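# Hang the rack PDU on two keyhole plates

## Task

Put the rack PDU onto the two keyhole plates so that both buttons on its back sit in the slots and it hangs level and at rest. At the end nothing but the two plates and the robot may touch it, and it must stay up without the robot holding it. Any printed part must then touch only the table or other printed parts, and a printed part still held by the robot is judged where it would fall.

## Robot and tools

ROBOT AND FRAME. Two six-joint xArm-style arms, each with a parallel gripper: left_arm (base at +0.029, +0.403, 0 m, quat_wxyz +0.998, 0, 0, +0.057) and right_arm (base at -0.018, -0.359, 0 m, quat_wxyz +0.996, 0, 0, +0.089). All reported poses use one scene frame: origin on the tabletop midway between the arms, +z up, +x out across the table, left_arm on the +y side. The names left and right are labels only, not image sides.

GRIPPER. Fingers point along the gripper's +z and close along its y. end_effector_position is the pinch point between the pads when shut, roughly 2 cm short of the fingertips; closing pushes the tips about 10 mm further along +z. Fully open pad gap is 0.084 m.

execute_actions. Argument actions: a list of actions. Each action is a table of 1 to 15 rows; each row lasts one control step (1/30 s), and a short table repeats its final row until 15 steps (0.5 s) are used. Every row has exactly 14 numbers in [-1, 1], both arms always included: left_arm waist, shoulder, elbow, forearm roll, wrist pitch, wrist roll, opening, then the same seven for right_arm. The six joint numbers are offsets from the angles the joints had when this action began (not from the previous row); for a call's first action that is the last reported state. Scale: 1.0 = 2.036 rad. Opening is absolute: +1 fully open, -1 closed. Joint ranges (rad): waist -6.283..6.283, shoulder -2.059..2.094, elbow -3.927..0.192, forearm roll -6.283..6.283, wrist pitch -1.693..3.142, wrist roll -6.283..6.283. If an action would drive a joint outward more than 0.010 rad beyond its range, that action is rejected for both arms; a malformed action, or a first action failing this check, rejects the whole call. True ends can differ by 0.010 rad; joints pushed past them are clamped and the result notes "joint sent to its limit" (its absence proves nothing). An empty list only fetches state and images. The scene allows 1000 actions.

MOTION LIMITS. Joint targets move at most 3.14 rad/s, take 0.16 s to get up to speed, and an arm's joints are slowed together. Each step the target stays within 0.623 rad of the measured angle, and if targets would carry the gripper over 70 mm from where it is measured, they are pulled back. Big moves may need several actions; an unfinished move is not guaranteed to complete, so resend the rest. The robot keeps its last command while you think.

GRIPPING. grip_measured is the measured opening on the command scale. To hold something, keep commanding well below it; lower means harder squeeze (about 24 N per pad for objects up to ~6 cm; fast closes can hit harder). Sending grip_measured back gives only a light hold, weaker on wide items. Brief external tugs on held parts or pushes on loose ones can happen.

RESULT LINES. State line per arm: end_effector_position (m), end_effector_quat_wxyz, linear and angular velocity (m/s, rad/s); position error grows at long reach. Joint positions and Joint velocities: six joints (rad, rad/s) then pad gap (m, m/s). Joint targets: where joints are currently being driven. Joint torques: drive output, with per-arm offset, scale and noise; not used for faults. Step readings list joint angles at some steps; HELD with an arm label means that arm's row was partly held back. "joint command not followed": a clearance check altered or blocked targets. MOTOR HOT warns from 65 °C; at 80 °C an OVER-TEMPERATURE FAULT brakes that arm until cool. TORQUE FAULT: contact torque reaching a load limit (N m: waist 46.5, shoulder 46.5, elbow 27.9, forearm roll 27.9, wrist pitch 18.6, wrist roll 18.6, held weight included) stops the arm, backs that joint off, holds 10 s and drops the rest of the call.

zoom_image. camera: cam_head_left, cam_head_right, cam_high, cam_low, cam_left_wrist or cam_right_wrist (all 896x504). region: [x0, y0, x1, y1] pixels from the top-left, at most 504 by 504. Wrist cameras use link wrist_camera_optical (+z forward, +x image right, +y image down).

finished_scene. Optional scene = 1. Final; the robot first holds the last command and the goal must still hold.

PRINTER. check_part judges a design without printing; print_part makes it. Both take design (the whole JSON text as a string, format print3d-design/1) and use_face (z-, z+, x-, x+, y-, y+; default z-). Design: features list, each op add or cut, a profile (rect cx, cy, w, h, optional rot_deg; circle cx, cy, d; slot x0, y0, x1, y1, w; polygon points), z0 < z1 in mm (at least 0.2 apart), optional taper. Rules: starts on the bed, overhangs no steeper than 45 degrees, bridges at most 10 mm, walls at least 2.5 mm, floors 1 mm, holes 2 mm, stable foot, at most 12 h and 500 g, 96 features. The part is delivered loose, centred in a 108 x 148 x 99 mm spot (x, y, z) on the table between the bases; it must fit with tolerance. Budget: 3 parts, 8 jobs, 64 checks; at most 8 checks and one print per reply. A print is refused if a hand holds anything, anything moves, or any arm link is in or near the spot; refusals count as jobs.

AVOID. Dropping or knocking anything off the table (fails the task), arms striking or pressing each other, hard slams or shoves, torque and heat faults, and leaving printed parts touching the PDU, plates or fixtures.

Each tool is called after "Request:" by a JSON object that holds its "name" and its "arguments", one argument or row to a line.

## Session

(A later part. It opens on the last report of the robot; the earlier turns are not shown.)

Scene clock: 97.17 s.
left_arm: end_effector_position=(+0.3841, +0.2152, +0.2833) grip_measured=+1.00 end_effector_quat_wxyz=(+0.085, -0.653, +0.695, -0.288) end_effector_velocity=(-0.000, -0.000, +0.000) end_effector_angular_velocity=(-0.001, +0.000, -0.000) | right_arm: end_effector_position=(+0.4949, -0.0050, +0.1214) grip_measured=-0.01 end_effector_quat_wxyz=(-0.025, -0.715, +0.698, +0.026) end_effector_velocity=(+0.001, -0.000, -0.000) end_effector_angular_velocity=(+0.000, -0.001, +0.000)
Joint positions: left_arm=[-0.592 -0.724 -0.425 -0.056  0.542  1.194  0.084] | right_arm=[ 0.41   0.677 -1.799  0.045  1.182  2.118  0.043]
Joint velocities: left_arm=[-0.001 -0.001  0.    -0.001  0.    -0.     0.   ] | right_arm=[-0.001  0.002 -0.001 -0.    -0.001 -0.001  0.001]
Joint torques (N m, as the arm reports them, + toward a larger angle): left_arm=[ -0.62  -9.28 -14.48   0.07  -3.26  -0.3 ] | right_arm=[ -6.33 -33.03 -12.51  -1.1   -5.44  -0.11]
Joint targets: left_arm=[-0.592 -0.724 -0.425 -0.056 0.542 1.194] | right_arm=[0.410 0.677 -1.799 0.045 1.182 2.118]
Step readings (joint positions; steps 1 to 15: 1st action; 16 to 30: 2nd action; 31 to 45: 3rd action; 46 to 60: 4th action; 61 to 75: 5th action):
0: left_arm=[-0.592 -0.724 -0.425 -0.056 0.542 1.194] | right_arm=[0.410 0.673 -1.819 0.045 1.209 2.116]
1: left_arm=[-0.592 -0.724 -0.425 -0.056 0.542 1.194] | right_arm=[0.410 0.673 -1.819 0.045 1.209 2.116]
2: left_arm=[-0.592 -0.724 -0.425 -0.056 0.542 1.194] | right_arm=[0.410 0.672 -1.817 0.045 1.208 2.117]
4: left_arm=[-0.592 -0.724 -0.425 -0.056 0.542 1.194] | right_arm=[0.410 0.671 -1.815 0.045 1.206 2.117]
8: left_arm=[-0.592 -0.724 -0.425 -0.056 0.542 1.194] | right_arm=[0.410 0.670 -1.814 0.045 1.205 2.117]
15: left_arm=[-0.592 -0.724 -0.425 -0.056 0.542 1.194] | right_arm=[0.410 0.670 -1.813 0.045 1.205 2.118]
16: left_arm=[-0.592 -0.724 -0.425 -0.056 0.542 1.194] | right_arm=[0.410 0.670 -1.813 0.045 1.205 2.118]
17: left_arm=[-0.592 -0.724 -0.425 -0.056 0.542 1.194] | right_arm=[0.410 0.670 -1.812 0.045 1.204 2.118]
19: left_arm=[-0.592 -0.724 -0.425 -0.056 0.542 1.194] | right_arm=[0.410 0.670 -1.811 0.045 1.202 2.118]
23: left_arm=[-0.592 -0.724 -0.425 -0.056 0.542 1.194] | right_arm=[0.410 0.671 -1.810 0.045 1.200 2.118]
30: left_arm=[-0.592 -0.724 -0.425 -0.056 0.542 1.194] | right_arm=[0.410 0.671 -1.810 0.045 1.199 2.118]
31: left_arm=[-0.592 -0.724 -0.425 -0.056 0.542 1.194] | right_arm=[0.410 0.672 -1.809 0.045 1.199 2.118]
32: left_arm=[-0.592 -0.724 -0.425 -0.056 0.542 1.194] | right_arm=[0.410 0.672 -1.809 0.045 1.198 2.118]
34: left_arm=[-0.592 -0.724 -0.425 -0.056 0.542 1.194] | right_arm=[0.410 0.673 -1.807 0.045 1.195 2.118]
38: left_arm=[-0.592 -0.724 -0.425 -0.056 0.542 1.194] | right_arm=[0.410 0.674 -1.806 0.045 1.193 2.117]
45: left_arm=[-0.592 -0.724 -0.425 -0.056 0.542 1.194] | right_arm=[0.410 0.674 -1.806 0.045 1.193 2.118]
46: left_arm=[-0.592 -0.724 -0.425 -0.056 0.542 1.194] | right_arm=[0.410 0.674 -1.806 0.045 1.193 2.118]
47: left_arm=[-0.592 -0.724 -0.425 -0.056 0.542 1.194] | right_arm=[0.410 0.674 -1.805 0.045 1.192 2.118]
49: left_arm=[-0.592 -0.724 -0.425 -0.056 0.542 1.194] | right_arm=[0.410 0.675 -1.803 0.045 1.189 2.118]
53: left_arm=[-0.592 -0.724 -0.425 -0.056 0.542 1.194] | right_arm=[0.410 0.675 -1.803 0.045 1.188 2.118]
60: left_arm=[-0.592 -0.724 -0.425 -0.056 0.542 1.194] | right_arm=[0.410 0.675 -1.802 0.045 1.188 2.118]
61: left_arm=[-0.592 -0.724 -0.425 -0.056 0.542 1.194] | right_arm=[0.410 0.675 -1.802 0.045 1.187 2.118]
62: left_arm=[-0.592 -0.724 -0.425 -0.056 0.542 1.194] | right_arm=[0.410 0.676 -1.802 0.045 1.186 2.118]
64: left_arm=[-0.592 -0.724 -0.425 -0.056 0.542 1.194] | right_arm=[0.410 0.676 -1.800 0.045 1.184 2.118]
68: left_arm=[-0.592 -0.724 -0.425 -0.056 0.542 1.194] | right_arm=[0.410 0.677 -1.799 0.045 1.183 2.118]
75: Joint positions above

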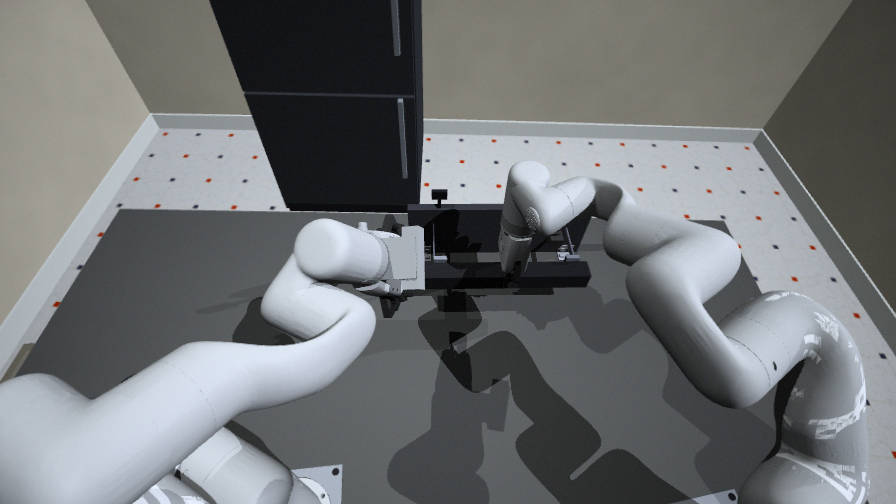

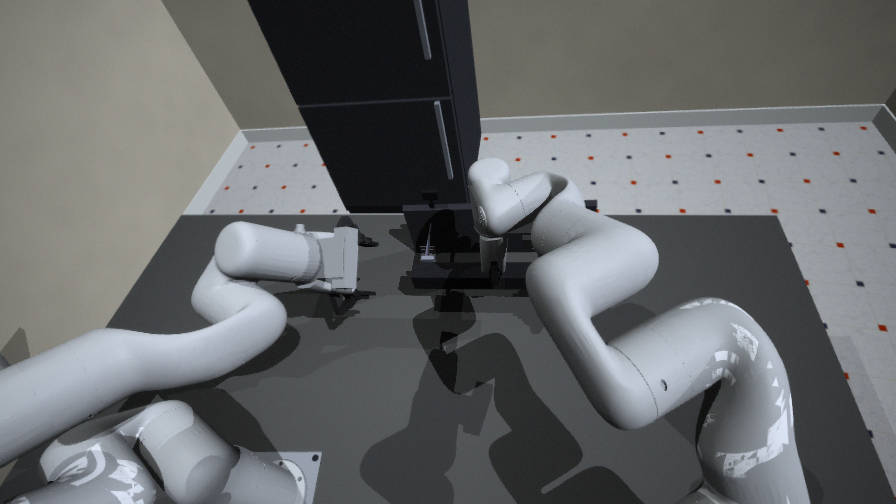

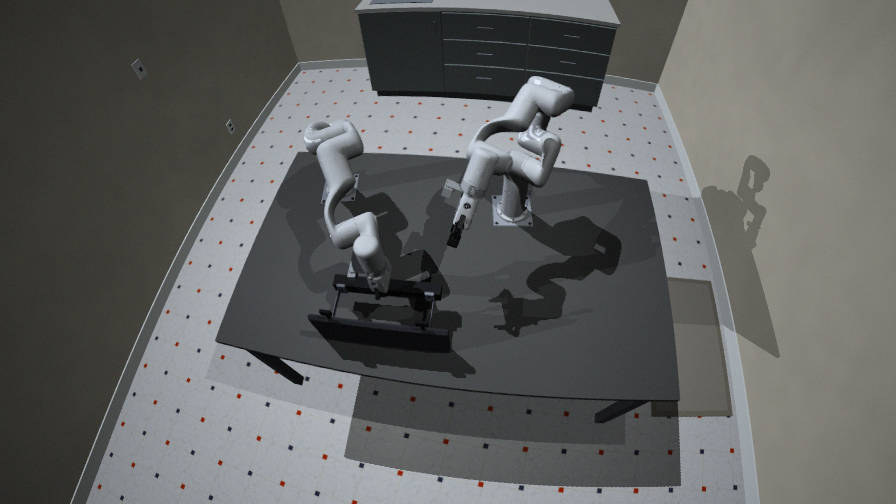

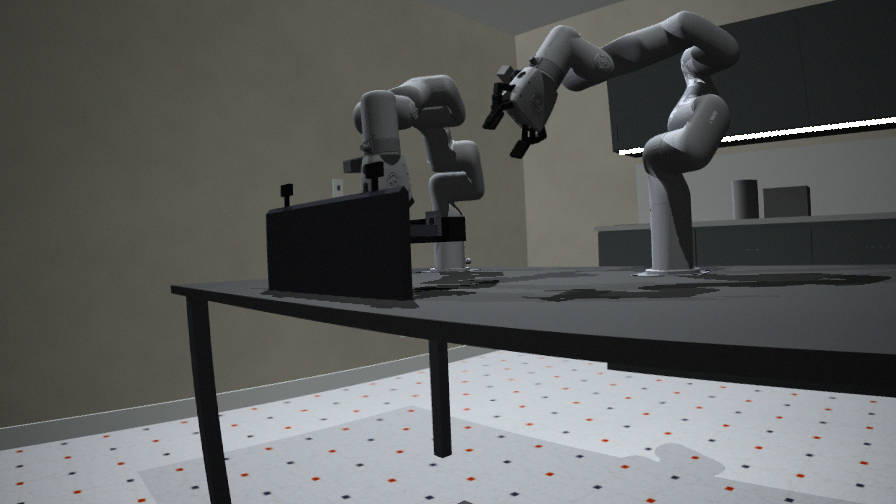

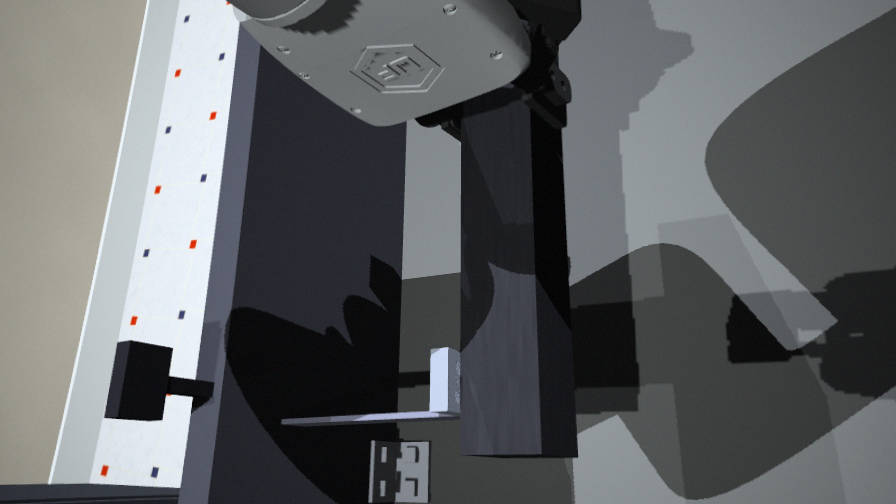

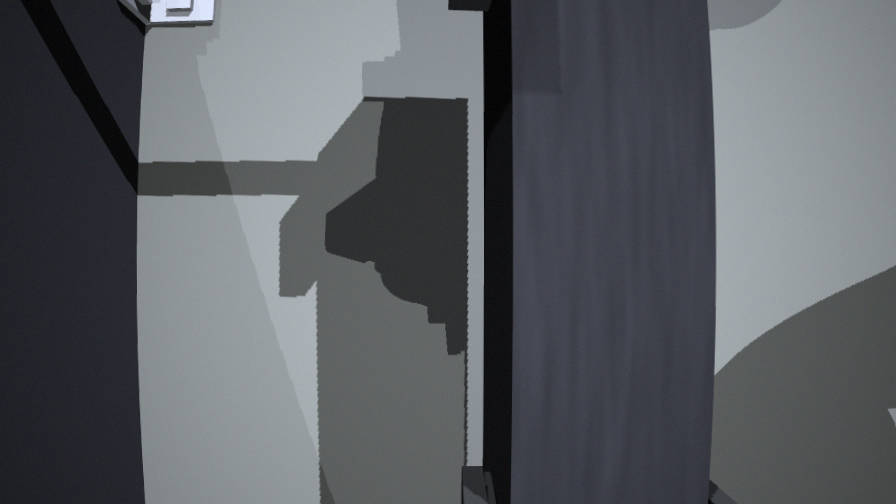

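Request:
{"name": "execute_actions", "arguments": {
  "actions": [
    [[0,0,0,0,0,0,1,0.0004,-0.0002,0.0036,0,-0.0034,0.0004,-1]],
    [[0,0,0,0,0,0,1,0,0.001,0.0018,0,-0.0028,0,-1]],
    [[0,0,0,0,0,0,1,0,0.001,0.0018,0,-0.0028,0,-1]]
  ]
}}

Scene clock: 98.83 s.
left_arm: end_effector_position=(+0.3841, +0.2152, +0.2833) grip_measured=+1.00 end_effector_quat_wxyz=(+0.085, -0.653, +0.695, -0.288) end_effector_velocity=(+0.000, -0.000, -0.000) end_effector_angular_velocity=(-0.000, -0.000, +0.000) | right_arm: end_effector_position=(+0.4941, -0.0049, +0.1155) grip_measured=+0.07 end_effector_quat_wxyz=(-0.024, -0.715, +0.698, +0.026) end_effector_velocity=(+0.000, +0.000, +0.001) end_effector_angular_velocity=(+0.001, -0.001, -0.000)
Joint positions: left_arm=[-0.592 -0.724 -0.425 -0.056  0.542  1.194  0.084] | right_arm=[ 0.411  0.679 -1.785  0.045  1.165  2.118  0.047]
Joint velocities: left_arm=[-0.     0.     0.001  0.    -0.001 -0.     0.   ] | right_arm=[-0.    -0.    -0.001 -0.     0.    -0.    -0.   ]
Joint torques (N m, as the arm reports them, + toward a larger angle): left_arm=[ -0.51  -8.13 -14.44  -0.02  -3.38  -0.07] | right_arm=[ -7.42 -23.66 -10.76  -1.63  -7.72   0.64]
Joint targets: left_arm=[-0.592 -0.724 -0.425 -0.056 0.542 1.194] | right_arm=[0.411 0.678 -1.786 0.045 1.165 2.118]
Step readings (joint positions; steps 1 to 15: 1st action; 16 to 30: 2nd action; 31 to 45: 3rd action):
0: left_arm=[-0.592 -0.724 -0.425 -0.056 0.542 1.194] | right_arm=[0.410 0.677 -1.799 0.045 1.182 2.118]
1: left_arm=[-0.592 -0.724 -0.425 -0.056 0.542 1.194] | right_arm=[0.410 0.677 -1.799 0.045 1.182 2.118]
2: left_arm=[-0.592 -0.724 -0.425 -0.056 0.542 1.194] | right_arm=[0.410 0.676 -1.797 0.045 1.180 2.118]
4: left_arm=[-0.592 -0.724 -0.425 -0.056 0.542 1.194] | right_arm=[0.411 0.675 -1.795 0.045 1.178 2.118]
8: left_arm=[-0.592 -0.724 -0.425 -0.056 0.542 1.194] | right_arm=[0.411 0.674 -1.793 0.045 1.176 2.118]
15: left_arm=[-0.592 -0.724 -0.425 -0.056 0.542 1.194] | right_arm=[0.411 0.675 -1.793 0.045 1.176 2.118]
16: left_arm=[-0.592 -0.724 -0.425 -0.056 0.542 1.194] | right_arm=[0.411 0.675 -1.793 0.045 1.175 2.118]
17: left_arm=[-0.592 -0.724 -0.425 -0.056 0.542 1.194] | right_arm=[0.411 0.675 -1.792 0.045 1.174 2.118]
19: left_arm=[-0.592 -0.724 -0.425 -0.056 0.542 1.194] | right_arm=[0.411 0.675 -1.791 0.045 1.173 2.118]
23: left_arm=[-0.592 -0.724 -0.425 -0.056 0.542 1.194] | right_arm=[0.411 0.675 -1.790 0.045 1.171 2.118]
30: left_arm=[-0.592 -0.724 -0.425 -0.056 0.542 1.194] | right_arm=[0.411 0.676 -1.789 0.045 1.170 2.118]
31: left_arm=[-0.592 -0.724 -0.425 -0.056 0.542 1.194] | right_arm=[0.411 0.677 -1.789 0.045 1.170 2.118]
32: left_arm=[-0.592 -0.724 -0.425 -0.056 0.542 1.194] | right_arm=[0.411 0.677 -1.788 0.045 1.169 2.118]
34: left_arm=[-0.592 -0.724 -0.425 -0.056 0.542 1.194] | right_arm=[0.411 0.678 -1.786 0.045 1.167 2.118]
38: left_arm=[-0.592 -0.724 -0.425 -0.056 0.542 1.194] | right_arm=[0.411 0.679 -1.785 0.045 1.165 2.118]
45: Joint positions above

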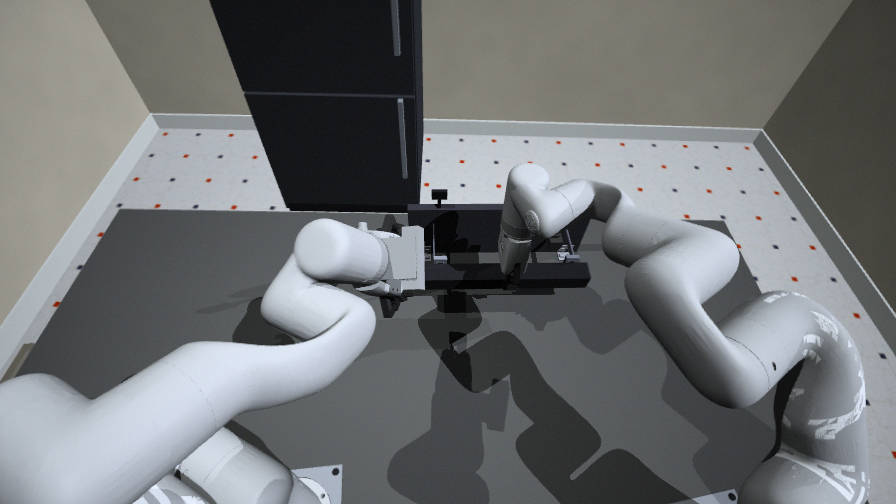

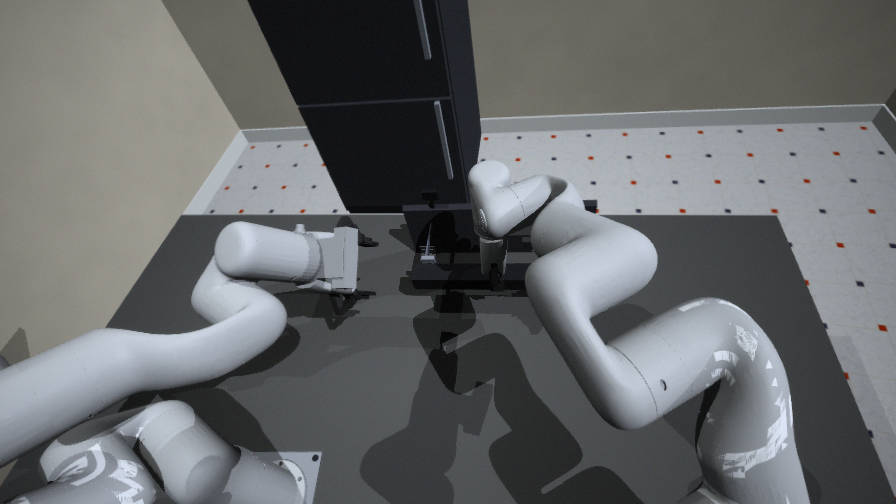

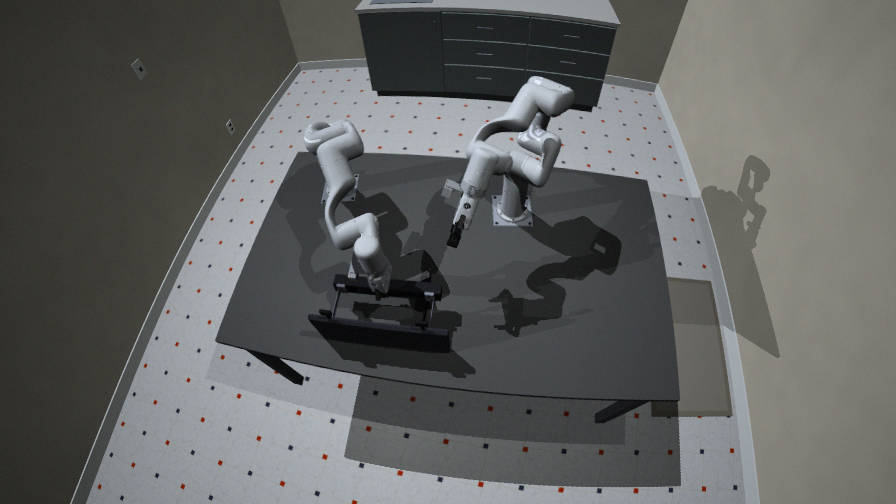

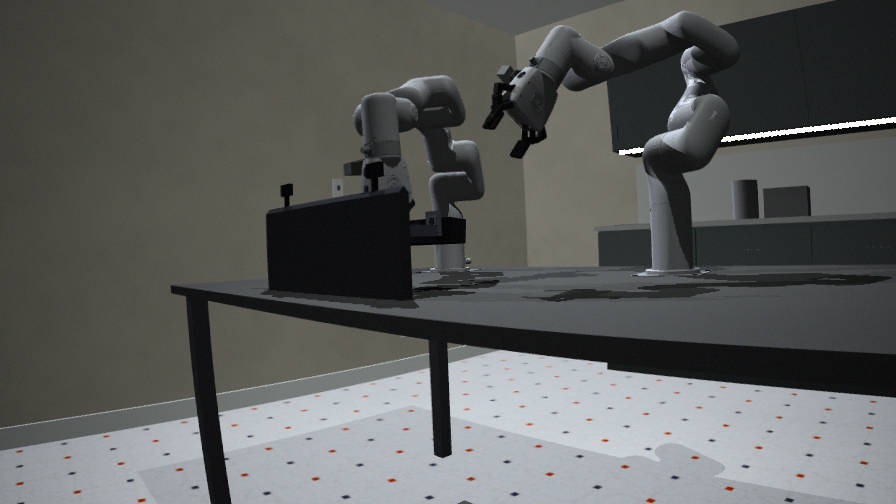

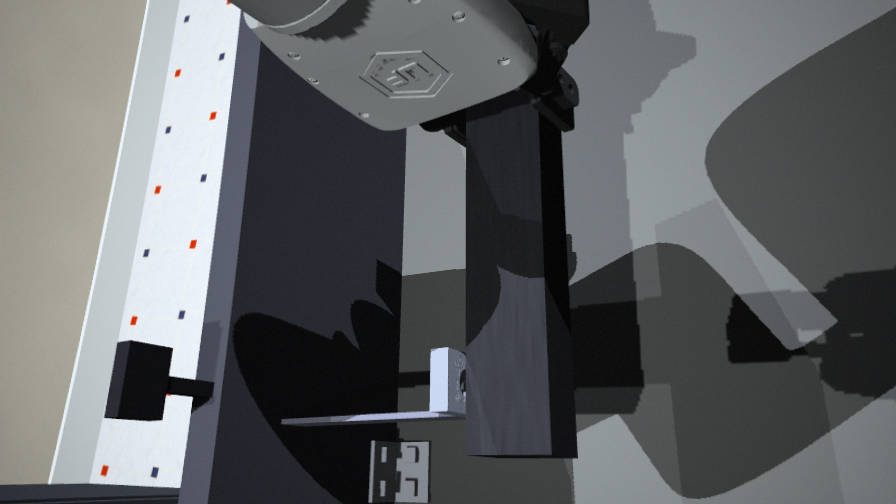

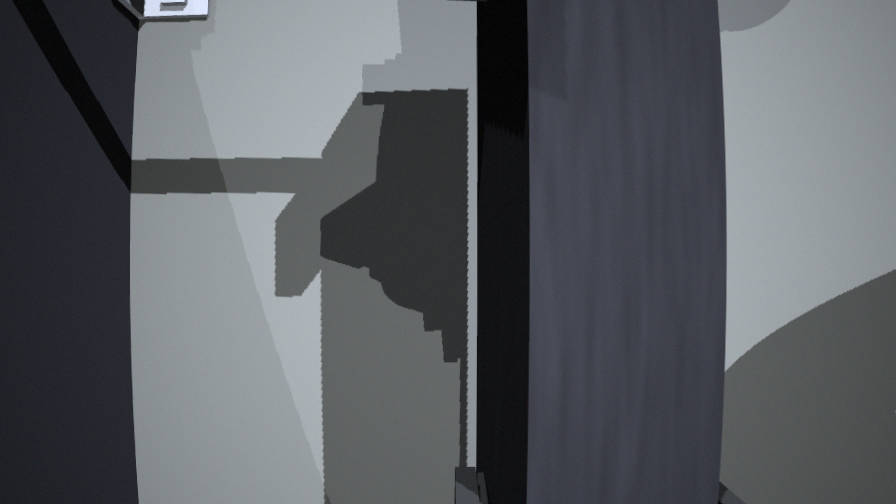

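Request:
{"name": "execute_actions", "arguments": {
  "actions": [
    [[0,0,0,0,0,0,1,0,0,0,0,0,0,0.0]],
    [[0,0,0,0,0,0,1,0,0,0,0,0,0,0.3]],
    [[0,0,0,0,0,0,1,0,-0.015,-0.021,0,0.036,0,0.5]],
    [[0,0,0,0,0,0,1,0,-0.025,-0.035,0,0.06,0,0.5]],
    [[0,0,0,0,0,0,1,0,-0.15,0.05,0,0.1,0,0.5]],
    [[0,0,0,0,0,0,1,0,-0.2,0.2,0,0,0,0.5]],
    [[0,0,0,0,0,0,1,0,0,0,0,0,0,0.5]]
  ]
}}

Request:
{"name": "zoom_image", "arguments": {
  "camera": "cam_head_left",
  "region": [380,180,620,320]
}}

Request:
{"name": "zoom_image", "arguments": {
  "camera": "cam_high",
  "region": [300,240,480,360]
}}

Scene clock: 102.53 s.
left_arm: end_effector_position=(+0.3841, +0.2152, +0.2833) grip_measured=+1.00 end_effector_quat_wxyz=(+0.085, -0.653, +0.695, -0.288) end_effector_velocity=(+0.000, +0.000, +0.000) end_effector_angular_velocity=(-0.000, -0.002, -0.000) | right_arm: end_effector_position=(+0.3330, -0.1103, +0.3509) grip_measured=+0.49 end_effector_quat_wxyz=(-0.028, -0.720, +0.692, +0.029) end_effector_velocity=(-0.001, -0.000, -0.001) end_effector_angular_velocity=(-0.001, +0.001, +0.000)
Joint positions: left_arm=[-0.592 -0.724 -0.425 -0.056  0.542  1.194  0.084] | right_arm=[ 0.411 -0.104 -1.39   0.045  1.562  2.118  0.065]
Joint velocities: left_arm=[ 0.    -0.     0.     0.    -0.001  0.    -0.   ] | right_arm=[ 0.    -0.002  0.003 -0.     0.    -0.    -0.   ]
Joint torques (N m, as the arm reports them, + toward a larger angle): left_arm=[ -0.31  -8.71 -14.27  -0.07  -3.41  -0.35] | right_arm=[ -1.33 -19.84 -11.26   0.03  -1.84   0.24]
Joint targets: left_arm=[-0.592 -0.724 -0.425 -0.056 0.542 1.194] | right_arm=[0.411 -0.105 -1.390 0.045 1.562 2.118]
Step readings (joint positions; steps 1 to 15: 1st action; 16 to 30: 2nd action; 31 to 45: 3rd action; 46 to 60: 4th action; 61 to 75: 5th action; 76 to 90: 6th action; 91 to 105: 7th action):
0: left_arm=[-0.592 -0.724 -0.425 -0.056 0.542 1.194] | right_arm=[0.411 0.679 -1.785 0.045 1.165 2.118]
1: left_arm=[-0.592 -0.724 -0.425 -0.056 0.542 1.194] | right_arm=[0.411 0.679 -1.785 0.045 1.165 2.118]
2: left_arm=[-0.592 -0.724 -0.425 -0.056 0.542 1.194] | right_arm=[0.411 0.679 -1.785 0.045 1.165 2.118]
4: left_arm=[-0.592 -0.724 -0.425 -0.056 0.542 1.194] | right_arm=[0.411 0.679 -1.785 0.045 1.165 2.118]
8: left_arm=[-0.592 -0.724 -0.425 -0.056 0.542 1.194] | right_arm=[0.411 0.679 -1.785 0.045 1.165 2.118]
15: left_arm=[-0.592 -0.724 -0.425 -0.056 0.542 1.194] | right_arm=[0.411 0.679 -1.785 0.045 1.165 2.118]
16: left_arm=[-0.592 -0.724 -0.425 -0.056 0.542 1.194] | right_arm=[0.411 0.679 -1.785 0.045 1.164 2.118]
17: left_arm=[-0.592 -0.724 -0.425 -0.056 0.542 1.194] | right_arm=[0.410 0.682 -1.785 0.044 1.160 2.119]
19: left_arm=[-0.592 -0.724 -0.425 -0.056 0.542 1.194] | right_arm=[0.408 0.685 -1.783 0.043 1.159 2.119]
23: left_arm=[-0.592 -0.724 -0.425 -0.056 0.542 1.194] | right_arm=[0.409 0.683 -1.784 0.044 1.161 2.119]
30: left_arm=[-0.592 -0.724 -0.425 -0.056 0.542 1.194] | right_arm=[0.411 0.680 -1.785 0.045 1.164 2.118]
31: left_arm=[-0.592 -0.724 -0.425 -0.056 0.542 1.194] | right_arm=[0.411 0.679 -1.786 0.045 1.165 2.118]
32: left_arm=[-0.592 -0.724 -0.425 -0.056 0.542 1.194] | right_arm=[0.411 0.678 -1.788 0.045 1.174 2.118]
34: left_arm=[-0.592 -0.724 -0.425 -0.056 0.542 1.194] | right_arm=[0.411 0.666 -1.806 0.045 1.210 2.118]
38: left_arm=[-0.592 -0.724 -0.425 -0.056 0.542 1.194] | right_arm=[0.411 0.645 -1.832 0.045 1.233 2.118]
45: left_arm=[-0.592 -0.724 -0.425 -0.056 0.542 1.194] | right_arm=[0.411 0.651 -1.826 0.045 1.238 2.118]
46: left_arm=[-0.592 -0.724 -0.425 -0.056 0.542 1.194] | right_arm=[0.411 0.650 -1.827 0.045 1.239 2.118]
47: left_arm=[-0.592 -0.724 -0.425 -0.056 0.542 1.194] | right_arm=[0.411 0.648 -1.831 0.045 1.247 2.118]
49: left_arm=[-0.592 -0.724 -0.425 -0.056 0.542 1.194] | right_arm=[0.411 0.632 -1.855 0.045 1.299 2.118]
53: left_arm=[-0.592 -0.724 -0.425 -0.056 0.542 1.194] | right_arm=[0.411 0.594 -1.904 0.045 1.351 2.118]
60: left_arm=[-0.592 -0.724 -0.425 -0.056 0.542 1.194] | right_arm=[0.411 0.602 -1.895 0.045 1.360 2.118]
61: left_arm=[-0.592 -0.724 -0.425 -0.056 0.542 1.194] | right_arm=[0.411 0.601 -1.895 0.045 1.361 2.118]
62: left_arm=[-0.592 -0.724 -0.425 -0.056 0.542 1.194] | right_arm=[0.411 0.595 -1.892 0.045 1.366 2.118]
64: left_arm=[-0.592 -0.724 -0.425 -0.056 0.542 1.194] | right_arm=[0.411 0.546 -1.866 0.045 1.405 2.118]
68: left_arm=[-0.592 -0.724 -0.425 -0.056 0.542 1.194] | right_arm=[0.411 0.399 -1.833 0.045 1.493 2.118]
75: left_arm=[-0.592 -0.724 -0.425 -0.056 0.542 1.194] | right_arm=[0.411 0.298 -1.794 0.045 1.561 2.118]
76: left_arm=[-0.592 -0.724 -0.425 -0.056 0.542 1.194] | right_arm=[0.411 0.299 -1.791 0.045 1.562 2.118]
77: left_arm=[-0.592 -0.724 -0.425 -0.056 0.542 1.194] | right_arm=[0.411 0.294 -1.781 0.045 1.563 2.118]
79: left_arm=[-0.592 -0.724 -0.425 -0.056 0.542 1.194] | right_arm=[0.411 0.239 -1.716 0.045 1.562 2.118]
83: left_arm=[-0.592 -0.724 -0.425 -0.056 0.542 1.194] | right_arm=[0.411 0.023 -1.521 0.045 1.562 2.118]
90: left_arm=[-0.592 -0.724 -0.425 -0.056 0.542 1.194] | right_arm=[0.411 -0.105 -1.390 0.045 1.562 2.118]
91: left_arm=[-0.592 -0.724 -0.425 -0.056 0.542 1.194] | right_arm=[0.411 -0.104 -1.388 0.045 1.562 2.118]
92: left_arm=[-0.592 -0.724 -0.425 -0.056 0.542 1.194] | right_arm=[0.411 -0.104 -1.388 0.045 1.561 2.118]
94: left_arm=[-0.592 -0.724 -0.425 -0.056 0.542 1.194] | right_arm=[0.411 -0.103 -1.389 0.045 1.561 2.118]
98: left_arm=[-0.592 -0.724 -0.425 -0.056 0.542 1.194] | right_arm=[0.411 -0.103 -1.390 0.045 1.561 2.118]
105: Joint positions above

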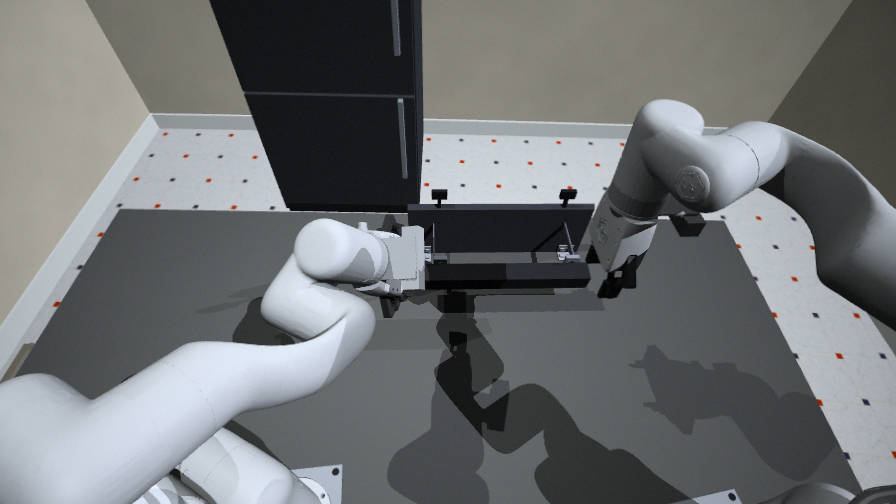

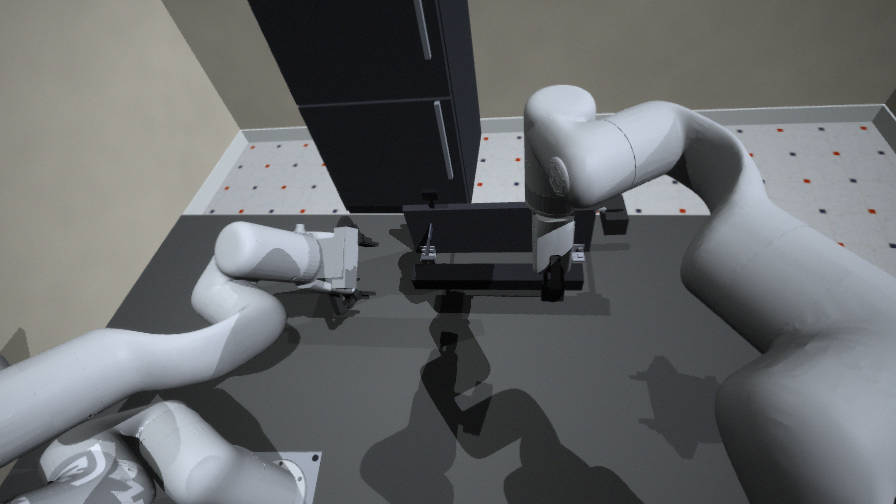

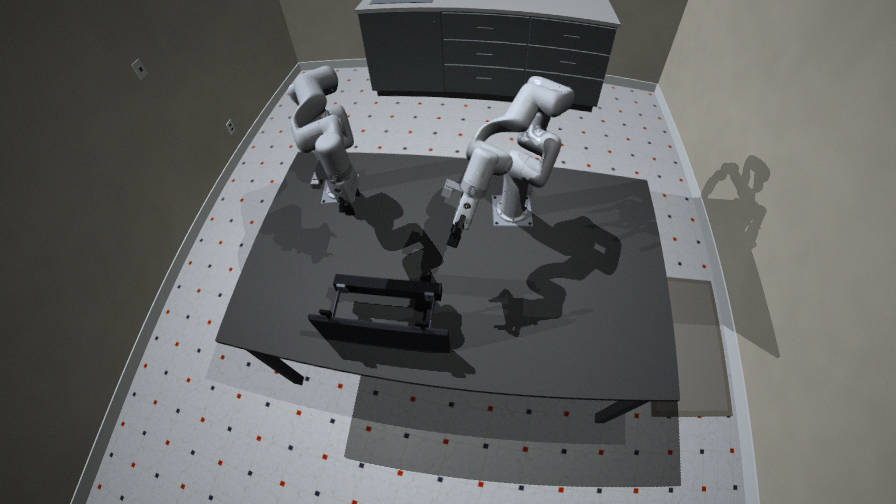

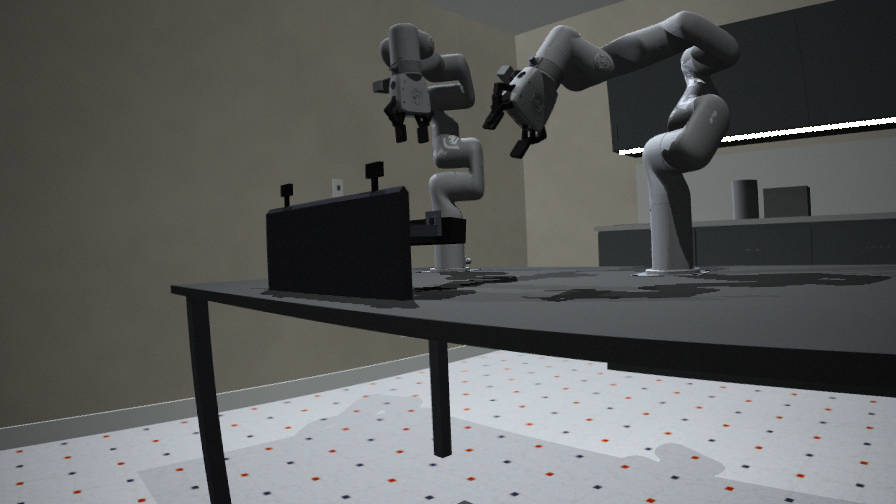

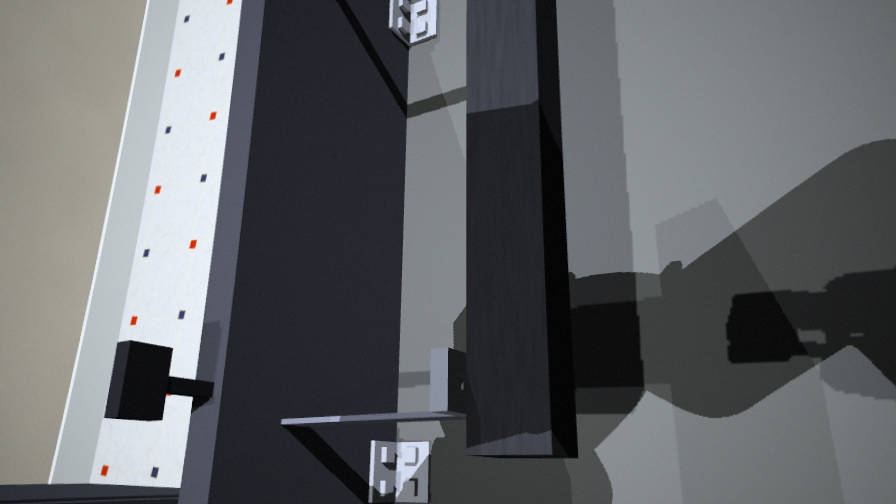

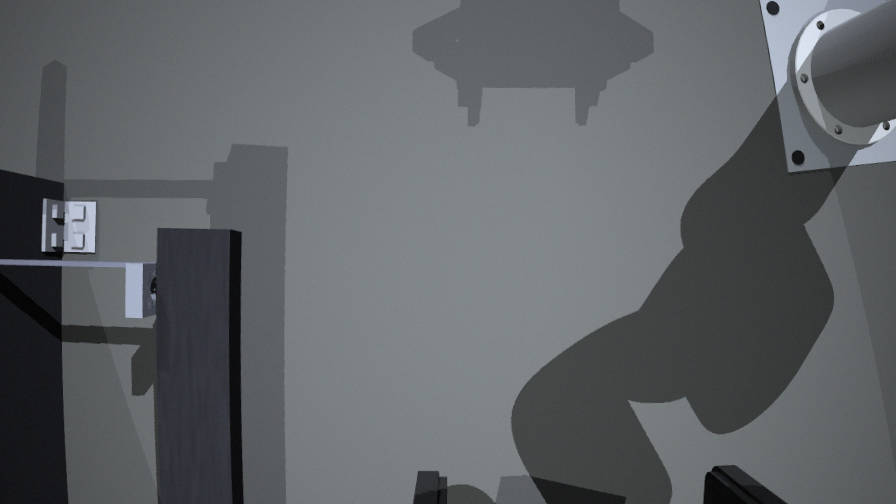

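Region (380, 180, 620, 320) of cam_head_left's 896x504 image, scaled by 2.100, with more detail than that image has; it fills the top 294 rows of this view, and the rest is white.

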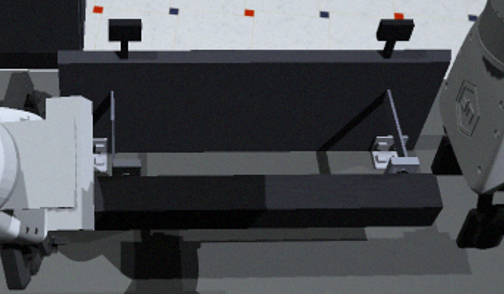

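Region (300, 240, 480, 360) of cam_high's 896x504 image, scaled by 2.800, with more detail than that image has.

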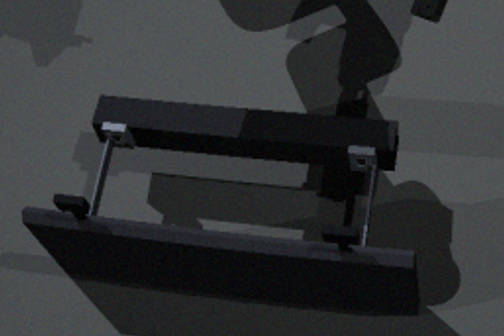

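Request:
{"name": "finished_scene", "arguments": {

}}

The scene is finished: the task was done.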